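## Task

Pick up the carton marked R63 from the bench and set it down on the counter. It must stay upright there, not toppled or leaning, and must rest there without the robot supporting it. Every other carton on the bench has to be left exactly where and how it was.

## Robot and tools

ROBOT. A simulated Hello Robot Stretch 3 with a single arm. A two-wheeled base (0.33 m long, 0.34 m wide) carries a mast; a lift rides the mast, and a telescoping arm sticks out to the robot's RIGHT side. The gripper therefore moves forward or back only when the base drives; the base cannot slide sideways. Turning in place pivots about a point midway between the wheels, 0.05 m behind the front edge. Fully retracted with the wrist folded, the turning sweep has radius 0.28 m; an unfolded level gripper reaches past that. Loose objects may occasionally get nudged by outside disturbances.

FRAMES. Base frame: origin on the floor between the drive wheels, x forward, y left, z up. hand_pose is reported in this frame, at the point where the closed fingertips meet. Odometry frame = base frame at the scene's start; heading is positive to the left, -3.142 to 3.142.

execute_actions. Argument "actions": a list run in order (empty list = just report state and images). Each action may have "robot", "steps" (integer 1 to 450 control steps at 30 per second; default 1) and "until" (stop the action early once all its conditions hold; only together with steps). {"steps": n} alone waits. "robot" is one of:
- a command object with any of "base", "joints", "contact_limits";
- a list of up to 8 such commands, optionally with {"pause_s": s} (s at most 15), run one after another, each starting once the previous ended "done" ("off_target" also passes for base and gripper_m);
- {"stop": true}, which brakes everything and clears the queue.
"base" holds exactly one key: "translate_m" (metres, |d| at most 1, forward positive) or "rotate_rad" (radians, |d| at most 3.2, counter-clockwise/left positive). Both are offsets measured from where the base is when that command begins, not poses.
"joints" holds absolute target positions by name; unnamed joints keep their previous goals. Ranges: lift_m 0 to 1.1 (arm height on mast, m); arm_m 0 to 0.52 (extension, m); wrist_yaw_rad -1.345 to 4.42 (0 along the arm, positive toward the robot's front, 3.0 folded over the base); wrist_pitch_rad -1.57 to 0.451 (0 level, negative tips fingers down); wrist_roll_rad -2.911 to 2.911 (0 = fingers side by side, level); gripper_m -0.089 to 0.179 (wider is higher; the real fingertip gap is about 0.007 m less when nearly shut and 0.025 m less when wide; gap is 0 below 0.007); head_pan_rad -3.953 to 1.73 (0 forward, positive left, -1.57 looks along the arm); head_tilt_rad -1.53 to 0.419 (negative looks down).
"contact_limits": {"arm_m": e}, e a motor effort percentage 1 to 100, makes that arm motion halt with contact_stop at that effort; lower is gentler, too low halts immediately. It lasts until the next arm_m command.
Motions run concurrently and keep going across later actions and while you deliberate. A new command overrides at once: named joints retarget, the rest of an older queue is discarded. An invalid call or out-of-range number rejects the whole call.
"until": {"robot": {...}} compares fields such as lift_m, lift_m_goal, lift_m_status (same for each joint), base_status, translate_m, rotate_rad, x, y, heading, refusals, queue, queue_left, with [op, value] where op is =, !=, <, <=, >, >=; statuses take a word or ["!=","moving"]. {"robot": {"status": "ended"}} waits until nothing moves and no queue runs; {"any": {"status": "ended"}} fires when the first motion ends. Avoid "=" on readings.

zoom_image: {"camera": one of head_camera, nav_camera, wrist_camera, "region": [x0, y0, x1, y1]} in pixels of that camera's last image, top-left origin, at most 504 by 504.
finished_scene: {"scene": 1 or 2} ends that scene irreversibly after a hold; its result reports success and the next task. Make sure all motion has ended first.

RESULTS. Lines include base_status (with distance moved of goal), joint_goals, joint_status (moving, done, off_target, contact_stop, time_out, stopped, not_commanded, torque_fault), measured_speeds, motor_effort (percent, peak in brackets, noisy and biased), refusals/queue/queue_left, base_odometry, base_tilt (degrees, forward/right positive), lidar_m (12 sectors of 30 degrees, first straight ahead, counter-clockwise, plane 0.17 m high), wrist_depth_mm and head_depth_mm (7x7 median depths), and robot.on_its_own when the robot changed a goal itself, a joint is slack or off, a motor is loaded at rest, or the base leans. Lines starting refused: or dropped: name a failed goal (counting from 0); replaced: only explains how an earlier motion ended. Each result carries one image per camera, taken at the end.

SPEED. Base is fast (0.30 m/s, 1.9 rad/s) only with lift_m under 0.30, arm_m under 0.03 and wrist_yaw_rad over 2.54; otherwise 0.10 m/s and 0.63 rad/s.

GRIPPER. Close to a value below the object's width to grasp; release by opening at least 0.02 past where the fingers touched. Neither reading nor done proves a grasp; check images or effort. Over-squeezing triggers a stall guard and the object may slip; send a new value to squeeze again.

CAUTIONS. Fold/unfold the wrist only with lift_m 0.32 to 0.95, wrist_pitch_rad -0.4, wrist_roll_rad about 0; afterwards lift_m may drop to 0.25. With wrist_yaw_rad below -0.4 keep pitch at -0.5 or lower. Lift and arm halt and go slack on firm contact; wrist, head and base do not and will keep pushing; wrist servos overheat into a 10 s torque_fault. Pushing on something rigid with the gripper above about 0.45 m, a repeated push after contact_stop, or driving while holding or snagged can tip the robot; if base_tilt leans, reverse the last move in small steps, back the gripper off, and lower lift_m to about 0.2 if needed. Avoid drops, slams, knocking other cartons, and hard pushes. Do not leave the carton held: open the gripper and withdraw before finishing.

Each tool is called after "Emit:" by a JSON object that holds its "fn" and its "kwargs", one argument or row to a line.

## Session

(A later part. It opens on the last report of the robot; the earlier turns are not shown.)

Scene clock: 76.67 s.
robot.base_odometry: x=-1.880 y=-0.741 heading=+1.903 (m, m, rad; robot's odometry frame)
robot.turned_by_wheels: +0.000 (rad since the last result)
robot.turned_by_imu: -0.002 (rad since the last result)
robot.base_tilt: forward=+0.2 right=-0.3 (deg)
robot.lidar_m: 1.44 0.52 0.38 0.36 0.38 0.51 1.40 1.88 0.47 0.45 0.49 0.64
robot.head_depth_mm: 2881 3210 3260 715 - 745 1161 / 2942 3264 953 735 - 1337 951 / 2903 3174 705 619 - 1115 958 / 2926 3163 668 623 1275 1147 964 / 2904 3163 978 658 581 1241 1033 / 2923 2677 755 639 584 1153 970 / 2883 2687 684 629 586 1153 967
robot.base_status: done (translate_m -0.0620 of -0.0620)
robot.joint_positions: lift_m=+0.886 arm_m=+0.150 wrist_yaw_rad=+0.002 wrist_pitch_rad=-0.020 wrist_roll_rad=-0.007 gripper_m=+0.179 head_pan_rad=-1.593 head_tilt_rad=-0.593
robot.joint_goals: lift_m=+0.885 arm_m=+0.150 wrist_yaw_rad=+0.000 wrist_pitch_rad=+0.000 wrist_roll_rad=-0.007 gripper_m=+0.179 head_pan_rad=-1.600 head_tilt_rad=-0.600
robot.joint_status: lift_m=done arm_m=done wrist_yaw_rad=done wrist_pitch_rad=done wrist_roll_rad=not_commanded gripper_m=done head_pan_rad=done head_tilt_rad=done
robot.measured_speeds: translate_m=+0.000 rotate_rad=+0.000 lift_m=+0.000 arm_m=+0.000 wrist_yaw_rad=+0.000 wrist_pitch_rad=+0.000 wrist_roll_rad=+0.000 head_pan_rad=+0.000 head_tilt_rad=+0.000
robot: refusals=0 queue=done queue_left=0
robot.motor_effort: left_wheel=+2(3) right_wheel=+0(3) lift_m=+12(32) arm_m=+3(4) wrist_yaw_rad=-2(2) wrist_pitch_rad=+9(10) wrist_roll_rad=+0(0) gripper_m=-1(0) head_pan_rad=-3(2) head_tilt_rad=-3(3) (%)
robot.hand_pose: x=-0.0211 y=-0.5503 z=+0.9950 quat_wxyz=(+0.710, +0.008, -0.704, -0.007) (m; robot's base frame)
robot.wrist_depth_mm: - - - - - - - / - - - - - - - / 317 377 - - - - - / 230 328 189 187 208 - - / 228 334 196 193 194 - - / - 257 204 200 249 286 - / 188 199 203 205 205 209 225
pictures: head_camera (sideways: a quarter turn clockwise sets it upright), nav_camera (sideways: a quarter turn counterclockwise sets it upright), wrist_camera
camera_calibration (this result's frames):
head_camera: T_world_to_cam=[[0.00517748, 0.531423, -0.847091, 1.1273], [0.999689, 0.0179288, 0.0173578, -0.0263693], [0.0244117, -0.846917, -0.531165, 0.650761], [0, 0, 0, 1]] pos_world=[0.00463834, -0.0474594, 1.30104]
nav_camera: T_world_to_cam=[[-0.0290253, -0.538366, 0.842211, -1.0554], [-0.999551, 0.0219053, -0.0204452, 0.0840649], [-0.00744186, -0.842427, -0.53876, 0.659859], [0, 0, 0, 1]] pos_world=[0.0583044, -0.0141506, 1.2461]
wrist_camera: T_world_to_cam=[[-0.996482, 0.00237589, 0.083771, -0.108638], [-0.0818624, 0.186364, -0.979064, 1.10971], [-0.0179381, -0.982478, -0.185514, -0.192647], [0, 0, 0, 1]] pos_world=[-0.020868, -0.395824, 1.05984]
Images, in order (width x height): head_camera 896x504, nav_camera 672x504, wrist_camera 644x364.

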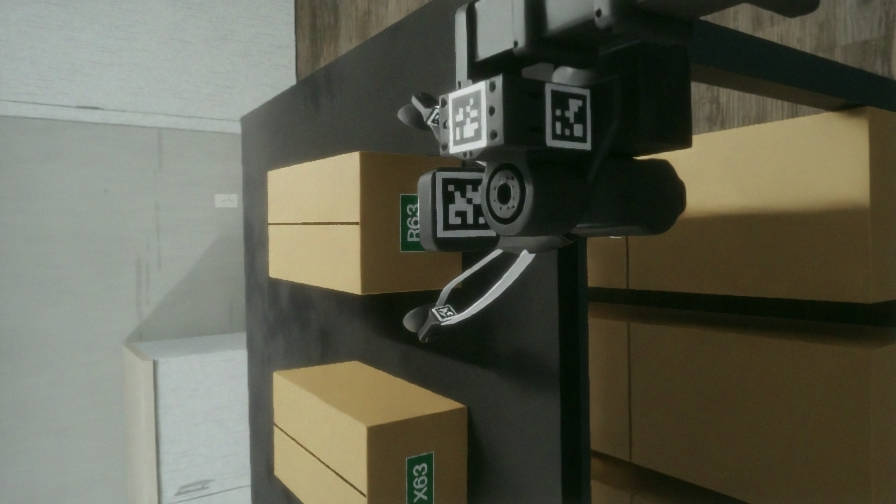

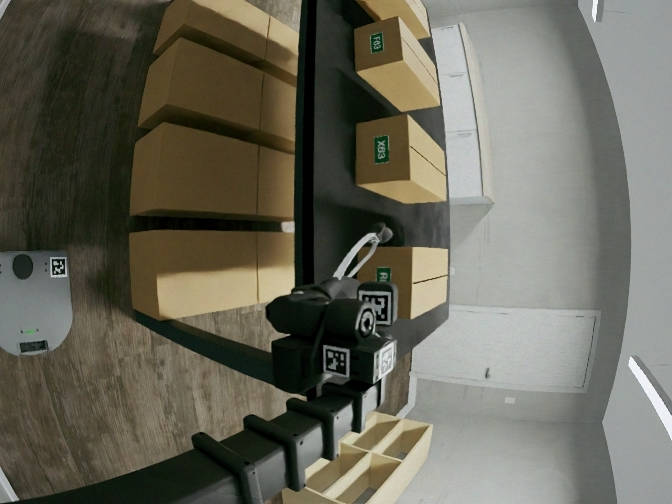

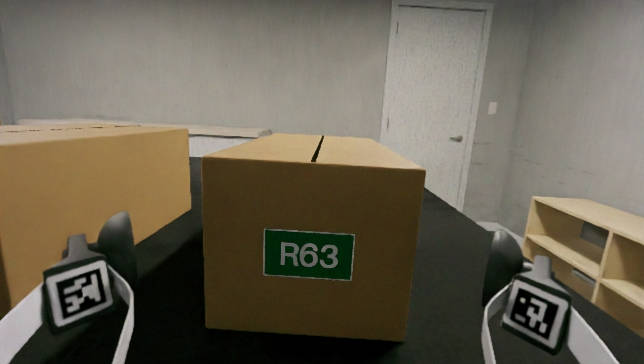

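Emit:
{"fn": "execute_actions", "kwargs": {
  "actions": [
    {"robot":[{"base":{"translate_m":0.004}},{"joints":{"arm_m":0.265}}],"steps":450,"until":{"robot":{"status":"ended"}}}
  ]
}}

Emit:
{"fn": "execute_actions", "kwargs": {
  "actions": [
    {"robot":[{"joints":{"gripper_m":0.06}},{"joints":{"lift_m":0.94}}],"steps":450,"until":{"robot":{"status":"ended"}}}
  ]
}}

Scene clock: 85.27 s.
robot.base_odometry: x=-1.882 y=-0.737 heading=+1.903 (m, m, rad; robot's odometry frame)
robot.turned_by_wheels: +0.000 (rad since the last result)
robot.turned_by_imu: -0.001 (rad since the last result)
robot.base_tilt: forward=+0.2 right=-0.3 (deg)
robot.lidar_m: 1.44 0.52 0.38 0.36 0.38 0.52 1.40 1.88 0.47 0.45 0.49 0.64
robot.head_depth_mm: 2863 3227 3256 - - 713 1180 / 2921 3216 1019 - 1103 1397 942 / 2914 3187 732 - 1279 1141 955 / 2896 3185 668 649 580 1150 962 / 2905 3095 981 681 582 1214 1016 / 2924 2618 740 643 586 1145 959 / 2889 2661 684 631 588 1150 968
robot.base_status: done (translate_m +0.0040 of +0.0040)
robot.joint_positions: lift_m=+0.886 arm_m=+0.265 wrist_yaw_rad=+0.001 wrist_pitch_rad=-0.020 wrist_roll_rad=-0.007 gripper_m=+0.179 head_pan_rad=-1.593 head_tilt_rad=-0.593
robot.joint_goals: lift_m=+0.885 arm_m=+0.265 wrist_yaw_rad=+0.000 wrist_pitch_rad=+0.000 wrist_roll_rad=-0.007 gripper_m=+0.179 head_pan_rad=-1.600 head_tilt_rad=-0.600
robot.joint_status: lift_m=done arm_m=done wrist_yaw_rad=done wrist_pitch_rad=done wrist_roll_rad=not_commanded gripper_m=done head_pan_rad=done head_tilt_rad=done
robot.measured_speeds: translate_m=+0.000 rotate_rad=+0.000 lift_m=+0.000 arm_m=+0.000 wrist_yaw_rad=+0.000 wrist_pitch_rad=+0.000 wrist_roll_rad=+0.000 head_pan_rad=+0.000 head_tilt_rad=+0.000
robot: refusals=0 queue=done queue_left=0
robot.motor_effort: left_wheel=+1(4) right_wheel=+0(1) lift_m=+12(12) arm_m=+3(5) wrist_yaw_rad=-1(1) wrist_pitch_rad=+9(9) wrist_roll_rad=+0(0) gripper_m=+1(0) head_pan_rad=-3(3) head_tilt_rad=-2(2) (%)
robot.hand_pose: x=-0.0212 y=-0.6653 z=+0.9950 quat_wxyz=(+0.710, +0.008, -0.704, -0.007) (m; robot's base frame)
robot.wrist_depth_mm: - - - - - - - / - - - - - - - / 309 - - - - - - / 221 258 120 129 140 - - / 223 112 111 109 108 - - / - 116 115 114 113 112 - / 187 122 119 118 117 199 225
pictures: head_camera (sideways: a quarter turn clockwise sets it upright), nav_camera (sideways: a quarter turn counterclockwise sets it upright), wrist_camera
camera_calibration (this result's frames):
head_camera: T_world_to_cam=[[0.00518483, 0.531423, -0.847091, 1.1273], [0.999689, 0.017915, 0.0173578, -0.0263693], [0.0244, -0.846917, -0.531165, 0.650761], [0, 0, 0, 1]] pos_world=[0.00463768, -0.0474594, 1.30104]
nav_camera: T_world_to_cam=[[-0.0290327, -0.538365, 0.842211, -1.0554], [-0.999551, 0.0219191, -0.0204452, 0.0840649], [-0.00745351, -0.842427, -0.53876, 0.659859], [0, 0, 0, 1]] pos_world=[0.0583042, -0.0141514, 1.2461]
wrist_camera: T_world_to_cam=[[-0.996481, 0.00282322, 0.0837711, -0.108182], [-0.0817799, 0.186342, -0.979075, 1.13114], [-0.0183743, -0.982481, -0.185456, -0.305683], [0, 0, 0, 1]] pos_world=[-0.0209129, -0.510803, 1.05985]
Images, in order (width x height): head_camera 896x504, nav_camera 672x504, wrist_camera 644x364.

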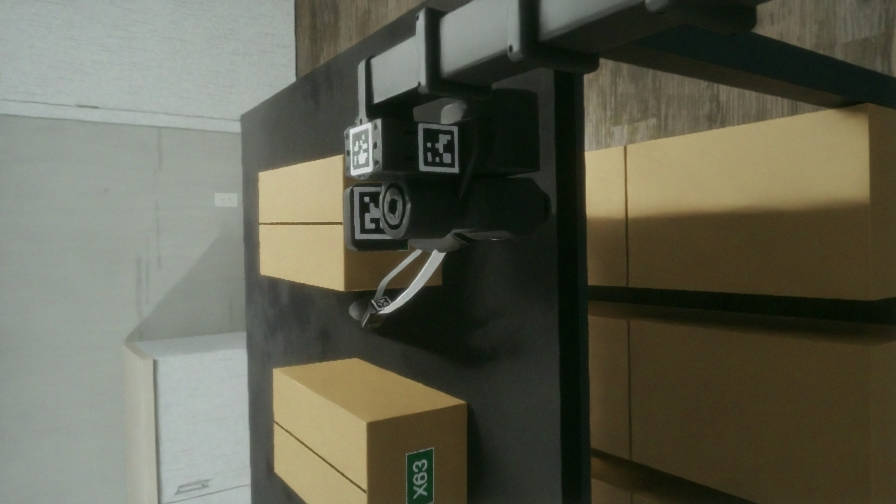

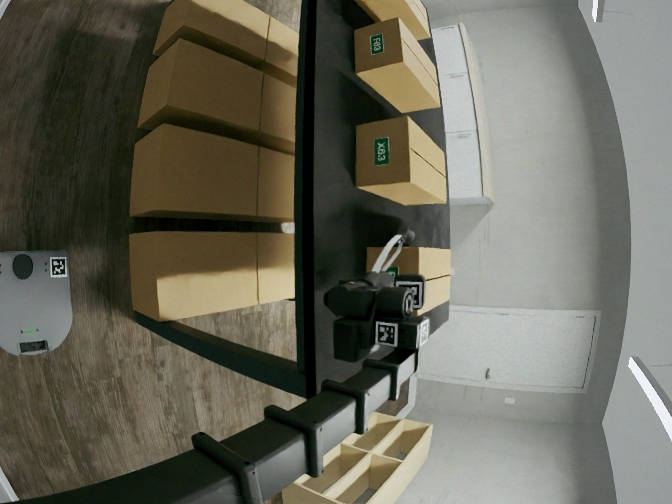

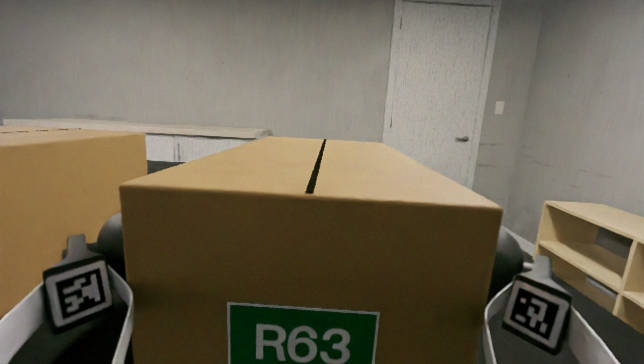

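Scene clock: 87.90 s.
robot.base_odometry: x=-1.882 y=-0.737 heading=+1.903 (m, m, rad; robot's odometry frame)
robot.turned_by_wheels: +0.000 (rad since the last result)
robot.turned_by_imu: -0.001 (rad since the last result)
robot.base_tilt: forward=+0.2 right=-0.3 (deg)
robot.lidar_m: 1.44 0.52 0.38 0.36 0.38 0.51 1.40 1.88 0.47 0.45 0.49 0.64
robot.head_depth_mm: 2943 3170 3490 - 605 720 1170 / 2853 3260 - 617 606 1399 940 / 2897 3151 - - 575 1141 962 / 2890 3179 626 649 579 1146 959 / 2912 3129 981 683 582 1223 1017 / 2950 2685 737 641 587 1151 970 / 2910 2651 684 629 586 1157 972
robot.base_status: done (translate_m +0.0040 of +0.0040)
robot.joint_positions: lift_m=+0.939 arm_m=+0.265 wrist_yaw_rad=+0.001 wrist_pitch_rad=-0.027 wrist_roll_rad=-0.007 gripper_m=+0.066 head_pan_rad=-1.593 head_tilt_rad=-0.593
robot.joint_goals: lift_m=+0.940 arm_m=+0.265 wrist_yaw_rad=+0.000 wrist_pitch_rad=+0.000 wrist_roll_rad=-0.007 gripper_m=+0.067 head_pan_rad=-1.600 head_tilt_rad=-0.600
robot.joint_status: lift_m=done arm_m=done wrist_yaw_rad=done wrist_pitch_rad=done wrist_roll_rad=not_commanded gripper_m=done head_pan_rad=done head_tilt_rad=done
robot.measured_speeds: translate_m=+0.000 rotate_rad=+0.000 lift_m=+0.000 arm_m=+0.000 wrist_yaw_rad=+0.000 wrist_pitch_rad=+0.000 wrist_roll_rad=+0.000 head_pan_rad=+0.000 head_tilt_rad=+0.000
robot: refusals=0 queue=done queue_left=0
robot.on_its_own: gripper_m is held at +0.067, not at your +0.060, by its stall guard, which is still easing
robot.motor_effort: left_wheel=+1(1) right_wheel=+0(0) lift_m=+32(39) arm_m=+2(3) wrist_yaw_rad=+0(1) wrist_pitch_rad=+12(13) wrist_roll_rad=+0(0) gripper_m=-3(99) head_pan_rad=-2(2) head_tilt_rad=-3(3) (%)
robot.hand_pose: x=-0.0212 y=-0.6651 z=+1.0471 quat_wxyz=(+0.710, +0.010, -0.704, -0.010) (m; robot's base frame)
robot.wrist_depth_mm: - - - - - - - / - - - - - - - / - - - - - - - / 309 315 121 131 145 - - / 224 125 123 124 124 - - / 216 127 127 127 127 - - / 242 245 131 131 132 279 -
pictures: head_camera (sideways: a quarter turn clockwise sets it upright), nav_camera (sideways: a quarter turn counterclockwise sets it upright), wrist_camera
camera_calibration (this result's frames):
head_camera: T_world_to_cam=[[0.00518495, 0.531423, -0.847091, 1.1273], [0.999689, 0.0179147, 0.0173578, -0.0263693], [0.0243998, -0.846917, -0.531165, 0.650761], [0, 0, 0, 1]] pos_world=[0.00463767, -0.0474594, 1.30104]
nav_camera: T_world_to_cam=[[-0.0290329, -0.538365, 0.842211, -1.0554], [-0.999551, 0.0219193, -0.0204452, 0.0840649], [-0.00745371, -0.842427, -0.53876, 0.65986], [0, 0, 0, 1]] pos_world=[0.0583042, -0.0141514, 1.2461]
wrist_camera: T_world_to_cam=[[-0.99648, 0.00223823, 0.0837958, -0.11296], [-0.0817872, 0.193153, -0.977754, 1.18525], [-0.0183738, -0.981166, -0.19229, -0.287807], [0, 0, 0, 1]] pos_world=[-0.0209125, -0.511068, 1.113]
Images, in order (width x height): head_camera 896x504, nav_camera 672x504, wrist_camera 644x364.

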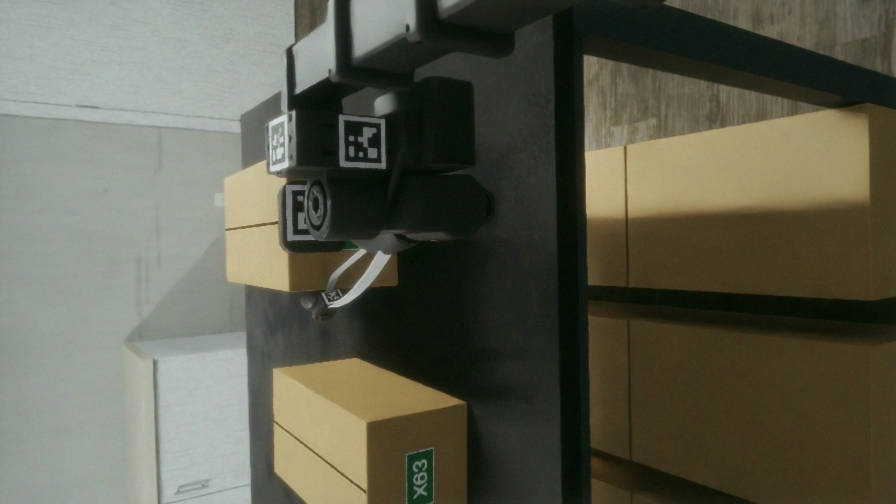

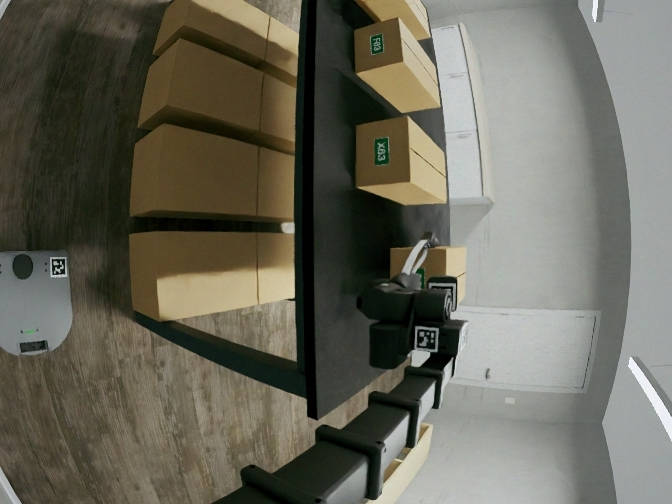

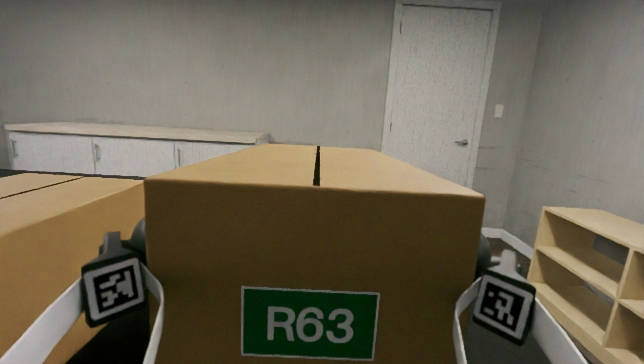

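Emit:
{"fn": "execute_actions", "kwargs": {
  "actions": [
    {"robot":[{"base":{"translate_m":-0.62},"joints":{"arm_m":0,"lift_m":0.96,"head_pan_rad":-0.5}},{"base":{"rotate_rad":-1.62}},{"base":{"translate_m":1}},{"base":{"translate_m":0.75}},{"base":{"rotate_rad":1.3}},{"base":{"translate_m":1}}],"steps":450},
    {"steps":450},
    {"steps":450},
    {"steps":450,"until":{"robot":{"status":"ended"}}}
  ]
}}

Scene clock: 140.57 s.
robot.base_odometry: x=-0.011 y=+0.166 heading=+1.583 (m, m, rad; robot's odometry frame)
robot.turned_by_wheels: -0.320 (rad since the last result)
robot.turned_by_imu: -0.316 (rad since the last result)
robot.base_tilt: forward=+0.2 right=-0.3 (deg)
robot.lidar_m: 1.40 2.43 0.83 0.70 0.70 0.79 1.73 1.78 1.60 1.37 0.79 0.86
robot.head_depth_mm: 1242 1328 958 890 994 1127 1199 / 1349 1429 958 983 1108 1335 1209 / 1455 1548 1030 1103 1268 1411 1216 / 1616 1676 1116 1252 1474 1457 1210 / 1787 1718 1236 1454 1681 1445 1225 / 1998 1756 1445 1739 1796 1452 1228 / 2273 1793 1724 2111 1803 1474 1224
robot.base_status: done (translate_m +1.0000 of +1.0000)
robot.joint_positions: lift_m=+0.959 arm_m=+0.001 wrist_yaw_rad=+0.001 wrist_pitch_rad=-0.028 wrist_roll_rad=-0.007 gripper_m=+0.104 head_pan_rad=-0.507 head_tilt_rad=-0.593
robot.joint_goals: lift_m=+0.960 arm_m=+0.000 wrist_yaw_rad=+0.000 wrist_pitch_rad=+0.000 wrist_roll_rad=-0.007 gripper_m=+0.104 head_pan_rad=-0.500 head_tilt_rad=-0.600
robot.joint_status: lift_m=done arm_m=done wrist_yaw_rad=done wrist_pitch_rad=done wrist_roll_rad=not_commanded gripper_m=done head_pan_rad=done head_tilt_rad=done
robot.measured_speeds: translate_m=+0.000 rotate_rad=+0.000 lift_m=+0.000 arm_m=+0.000 wrist_yaw_rad=+0.000 wrist_pitch_rad=+0.000 wrist_roll_rad=+0.000 head_pan_rad=+0.000 head_tilt_rad=+0.000
robot: refusals=0 queue=done queue_left=0
robot.on_its_own: gripper_m is held at +0.104, not at your +0.060, by its stall guard, which is not easing now
robot.motor_effort: left_wheel=-3(6) right_wheel=+3(4) lift_m=+32(35) arm_m=-3(7) wrist_yaw_rad=-1(0) wrist_pitch_rad=+13(13) wrist_roll_rad=+0(0) gripper_m=-20(34) head_pan_rad=+3(32) head_tilt_rad=-4(2) (%)
robot.hand_pose: x=-0.0212 y=-0.4016 z=+1.0669 quat_wxyz=(+0.710, +0.011, -0.704, -0.010) (m; robot's base frame)
robot.wrist_depth_mm: 870 924 - - - - - / 917 954 - - - - - / 911 - - - - - - / 857 968 122 131 146 - - / 567 125 123 124 124 - - / 508 127 127 127 128 - - / 606 739 131 131 132 - -
pictures: head_camera (sideways: a quarter turn clockwise sets it upright), nav_camera (sideways: a quarter turn counterclockwise sets it upright), wrist_camera
camera_calibration (this result's frames):
head_camera: T_world_to_cam=[[-0.467789, 0.252211, -0.847091, 1.13018], [0.449968, 0.892876, 0.0173578, -0.023016], [0.760725, -0.373044, -0.531165, 0.64627], [0, 0, 0, 1]] pos_world=[0.0474109, -0.0234083, 1.30104]
nav_camera: T_world_to_cam=[[0.462819, -0.276547, 0.842211, -1.0584], [-0.485149, -0.874193, -0.0204452, 0.080927], [0.741909, -0.399135, -0.53876, 0.655288], [0, 0, 0, 1]] pos_world=[0.0429464, 0.0395964, 1.2461]
wrist_camera: T_world_to_cam=[[-0.99648, 0.00217016, 0.0837993, -0.11524], [-0.0817886, 0.19396, -0.977594, 1.15386], [-0.0183752, -0.981007, -0.193099, -0.0245316], [0, 0, 0, 1]] pos_world=[-0.0209125, -0.247618, 1.13293]
Images, in order (width x height): head_camera 896x504, nav_camera 672x504, wrist_camera 644x364.

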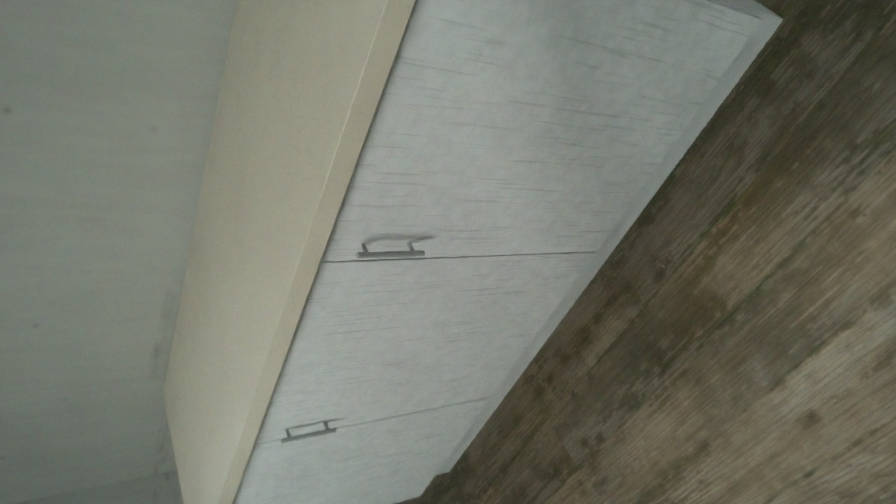

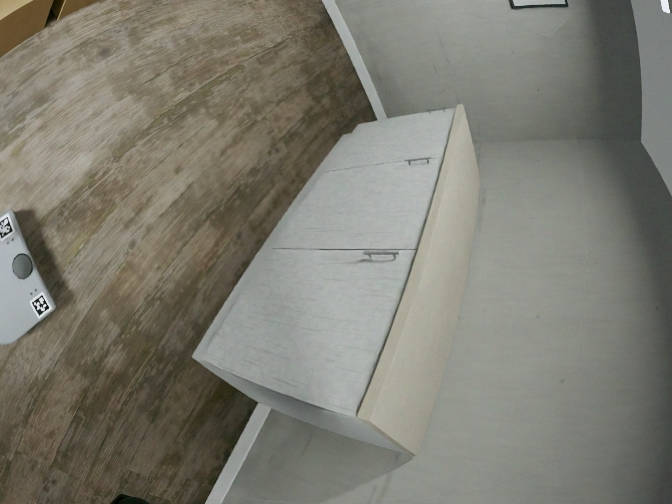

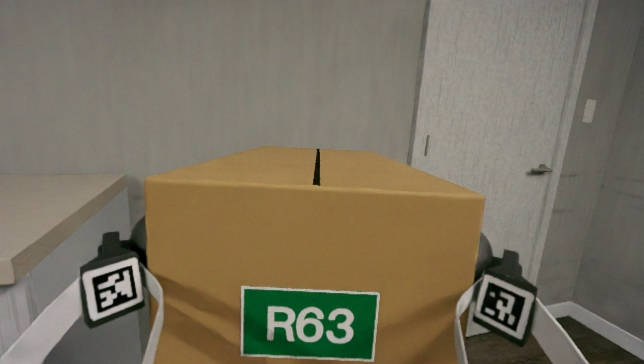

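Emit:
{"fn": "execute_actions", "kwargs": {
  "actions": [
    {"robot":[{"base":{"translate_m":0.55},"joints":{"head_pan_rad":-1.35}},{"base":{"rotate_rad":0.33}},{"joints":{"arm_m":0.3}},{"joints":{"lift_m":0.925}}],"steps":450,"until":{"robot":{"status":"ended"}}}
  ]
}}

Scene clock: 157.80 s.
robot.base_odometry: x=-0.018 y=+0.716 heading=+1.913 (m, m, rad; robot's odometry frame)
robot.turned_by_wheels: +0.330 (rad since the last result)
robot.turned_by_imu: +0.323 (rad since the last result)
robot.base_tilt: forward=+0.2 right=-0.3 (deg)
robot.lidar_m: 2.12 2.01 0.89 0.86 0.93 1.25 2.27 1.67 0.61 0.59 0.62 0.85
robot.head_depth_mm: 944 1024 644 - 709 829 1009 / 974 1065 653 670 742 874 1135 / 993 1104 966 707 769 920 1156 / 1029 1138 982 719 807 966 1191 / 1051 1177 986 749 844 1022 1222 / 1087 1213 991 766 883 1082 1217 / 1121 1259 1003 800 930 1152 1219
robot.base_status: done (rotate_rad +0.3299 of +0.3300)
robot.joint_positions: lift_m=+0.926 arm_m=+0.300 wrist_yaw_rad=+0.001 wrist_pitch_rad=-0.028 wrist_roll_rad=-0.007 gripper_m=+0.104 head_pan_rad=-1.343 head_tilt_rad=-0.593
robot.joint_goals: lift_m=+0.925 arm_m=+0.300 wrist_yaw_rad=+0.000 wrist_pitch_rad=+0.000 wrist_roll_rad=-0.007 gripper_m=+0.104 head_pan_rad=-1.350 head_tilt_rad=-0.600
robot.joint_status: lift_m=done arm_m=done wrist_yaw_rad=done wrist_pitch_rad=done wrist_roll_rad=not_commanded gripper_m=done head_pan_rad=done head_tilt_rad=done
robot.measured_speeds: translate_m=+0.000 rotate_rad=+0.000 lift_m=+0.000 arm_m=+0.000 wrist_yaw_rad=+0.000 wrist_pitch_rad=+0.000 wrist_roll_rad=+0.000 head_pan_rad=+0.000 head_tilt_rad=+0.000
robot: refusals=0 queue=done queue_left=0
robot.on_its_own: gripper_m is held at +0.104, not at your +0.060, by its stall guard, which is not easing now
robot.motor_effort: left_wheel=-2(6) right_wheel=+3(7) lift_m=+12(29) arm_m=+3(8) wrist_yaw_rad=-1(2) wrist_pitch_rad=+13(13) wrist_roll_rad=+0(0) gripper_m=-21(21) head_pan_rad=-3(29) head_tilt_rad=-3(3) (%)
robot.hand_pose: x=-0.0212 y=-0.7001 z=+1.0330 quat_wxyz=(+0.710, +0.011, -0.704, -0.010) (m; robot's base frame)
robot.wrist_depth_mm: 610 610 609 598 598 599 587 / 639 632 628 622 618 611 616 / 665 649 646 644 642 632 641 / 666 665 122 132 146 669 659 / 441 125 123 124 124 674 685 / 333 127 127 127 128 360 712 / 240 233 131 131 132 265 288
pictures: head_camera (sideways: a quarter turn clockwise sets it upright), nav_camera (sideways: a quarter turn counterclockwise sets it upright), wrist_camera
camera_calibration (this result's frames):
head_camera: T_world_to_cam=[[-0.126411, 0.516195, -0.847091, 1.1281], [0.9642, 0.264608, 0.0173578, -0.0261528], [0.233107, -0.814571, -0.531165, 0.649488], [0, 0, 0, 1]] pos_world=[0.0164211, -0.0463466, 1.30104]
nav_camera: T_world_to_cam=[[0.105021, -0.52882, 0.842211, -1.05622], [-0.973918, -0.225977, -0.0204452, 0.0839085], [0.201132, -0.818098, -0.53876, 0.658587], [0, 0, 0, 1]] pos_world=[0.0601823, -0.000800262, 1.2461]
wrist_camera: T_world_to_cam=[[-0.99648, 0.00217217, 0.0837987, -0.11175], [-0.0817874, 0.193976, -0.977591, 1.17862], [-0.0183784, -0.981004, -0.193115, -0.323863], [0, 0, 0, 1]] pos_world=[-0.0209129, -0.546092, 1.09903]
Images, in order (width x height): head_camera 896x504, nav_camera 672x504, wrist_camera 644x364.

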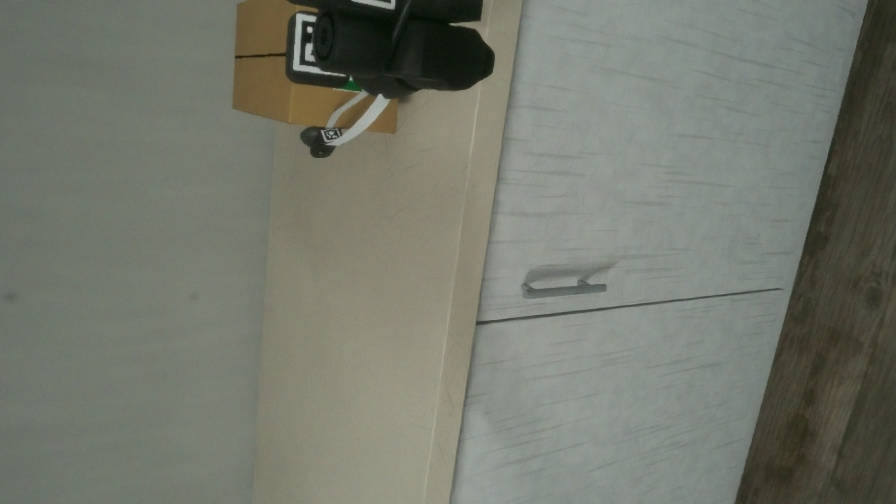

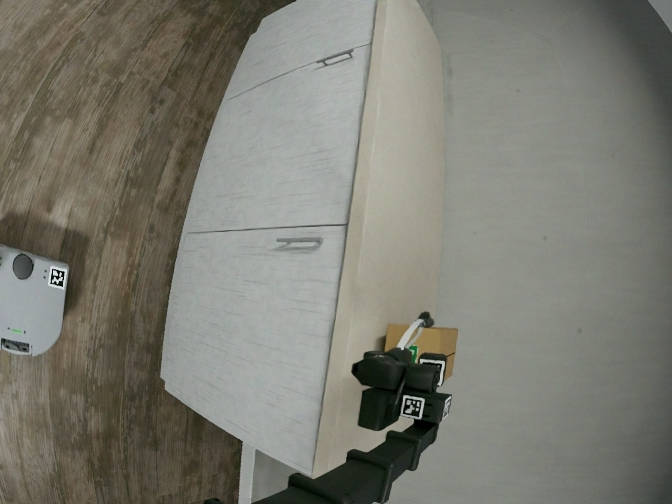

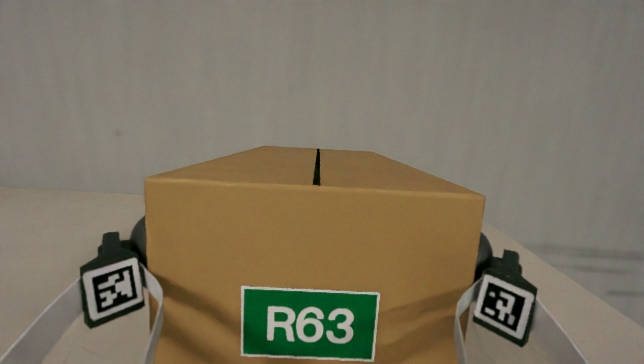

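Emit:
{"fn": "execute_actions", "kwargs": {
  "actions": [
    {"robot":[{"joints":{"arm_m":0.35,"lift_m":0.9}},{"joints":{"lift_m":0.876}}],"steps":150,"until":{"robot":{"status":"ended"}}},
    {"robot":[{"joints":{"gripper_m":0.179}},{"joints":{"arm_m":0.22}}],"steps":150,"until":{"robot":{"status":"ended"}}}
  ]
}}

Emit:
{"fn": "finished_scene", "kwargs": {
  "scene": 1
}}

Scene clock: 176.57 s.
robot.base_odometry: x=-0.018 y=+0.716 heading=+1.913 (m, m, rad; robot's odometry frame)
robot.turned_by_wheels: +0.000 (rad since the last result)
robot.turned_by_imu: -0.002 (rad since the last result)
robot.base_tilt: forward=+0.2 right=-0.3 (deg)
robot.lidar_m: 2.12 2.02 0.89 0.87 0.93 1.25 2.27 1.67 0.62 0.59 0.62 0.85
robot.head_depth_mm: 947 1031 702 - - 836 1011 / 975 1065 728 679 757 878 1134 / 998 1097 971 700 775 917 1158 / 1025 1147 980 717 805 965 1186 / 1055 1183 992 754 839 1021 1208 / 1092 1206 995 765 882 1089 1227 / 1123 1260 1003 795 927 1154 1223
robot.base_status: done (rotate_rad +0.3299 of +0.3300)
robot.joint_positions: lift_m=+0.877 arm_m=+0.220 wrist_yaw_rad=+0.001 wrist_pitch_rad=-0.016 wrist_roll_rad=-0.007 gripper_m=+0.179 head_pan_rad=-1.343 head_tilt_rad=-0.593
robot.joint_goals: lift_m=+0.876 arm_m=+0.220 wrist_yaw_rad=+0.000 wrist_pitch_rad=+0.000 wrist_roll_rad=-0.007 gripper_m=+0.179 head_pan_rad=-1.350 head_tilt_rad=-0.600
robot.joint_status: lift_m=done arm_m=done wrist_yaw_rad=done wrist_pitch_rad=done wrist_roll_rad=not_commanded gripper_m=done head_pan_rad=done head_tilt_rad=done
robot.measured_speeds: translate_m=+0.000 rotate_rad=+0.000 lift_m=+0.000 arm_m=+0.000 wrist_yaw_rad=+0.000 wrist_pitch_rad=+0.000 wrist_roll_rad=+0.000 head_pan_rad=+0.000 head_tilt_rad=+0.000
robot: refusals=0 queue=done queue_left=0
robot.motor_effort: left_wheel=-3(2) right_wheel=+3(3) lift_m=+11(10) arm_m=-4(1) wrist_yaw_rad=-1(1) wrist_pitch_rad=+8(13) wrist_roll_rad=+0(0) gripper_m=-1(83) head_pan_rad=-2(2) head_tilt_rad=-2(3) (%)
robot.hand_pose: x=-0.0212 y=-0.6212 z=+0.9870 quat_wxyz=(+0.710, +0.006, -0.704, -0.006) (m; robot's base frame)
robot.wrist_depth_mm: 688 679 684 677 670 678 674 / 712 706 706 703 701 686 692 / 741 730 724 714 718 720 716 / 561 595 485 252 634 739 739 / 362 356 311 260 367 427 767 / - 250 256 265 270 278 295 / 181 193 198 202 207 204 219
pictures: head_camera (sideways: a quarter turn clockwise sets it upright), nav_camera (sideways: a quarter turn counterclockwise sets it upright), wrist_camera
camera_calibration (this result's frames):
head_camera: T_world_to_cam=[[-0.126411, 0.516195, -0.847091, 1.1281], [0.9642, 0.264608, 0.0173578, -0.0261528], [0.233107, -0.814571, -0.531165, 0.649488], [0, 0, 0, 1]] pos_world=[0.0164211, -0.0463466, 1.30104]
nav_camera: T_world_to_cam=[[0.105021, -0.52882, 0.842211, -1.05622], [-0.973918, -0.225977, -0.0204452, 0.0839085], [0.201132, -0.818098, -0.53876, 0.658587], [0, 0, 0, 1]] pos_world=[0.0601823, -0.000800259, 1.2461]
wrist_camera: T_world_to_cam=[[-0.996481, 0.0031495, 0.083755, -0.107418], [-0.0817752, 0.182541, -0.979792, 1.11344], [-0.0183746, -0.983193, -0.181641, -0.268013], [0, 0, 0, 1]] pos_world=[-0.0209132, -0.466419, 1.05125]
Images, in order (width x height): head_camera 896x504, nav_camera 672x504, wrist_camera 644x364.

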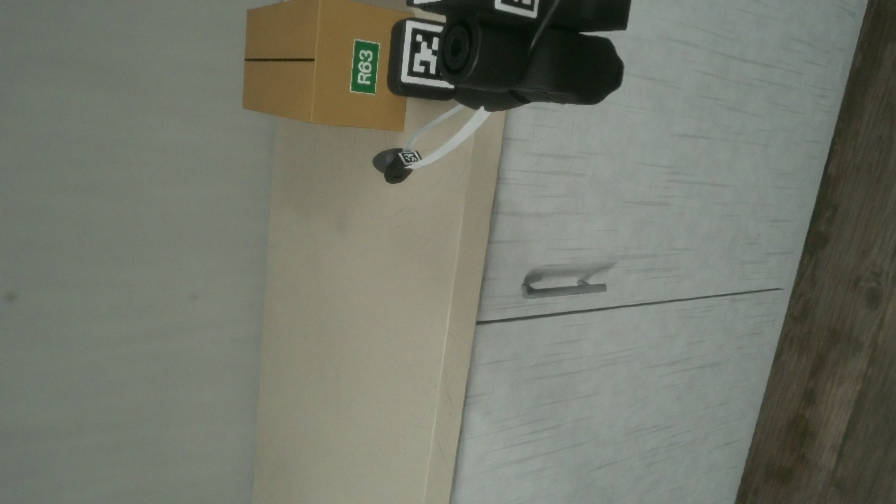

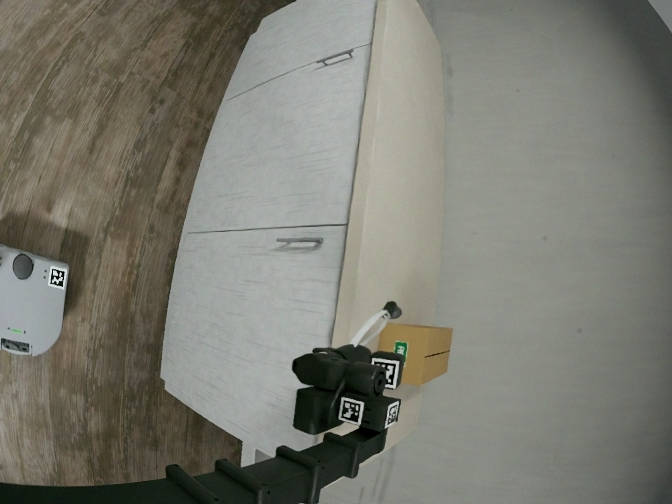

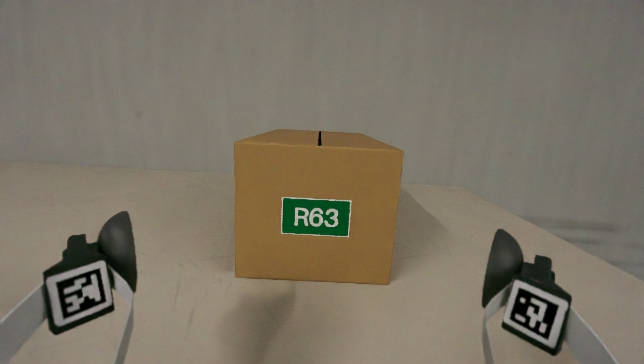

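The scene is finished: the task was done.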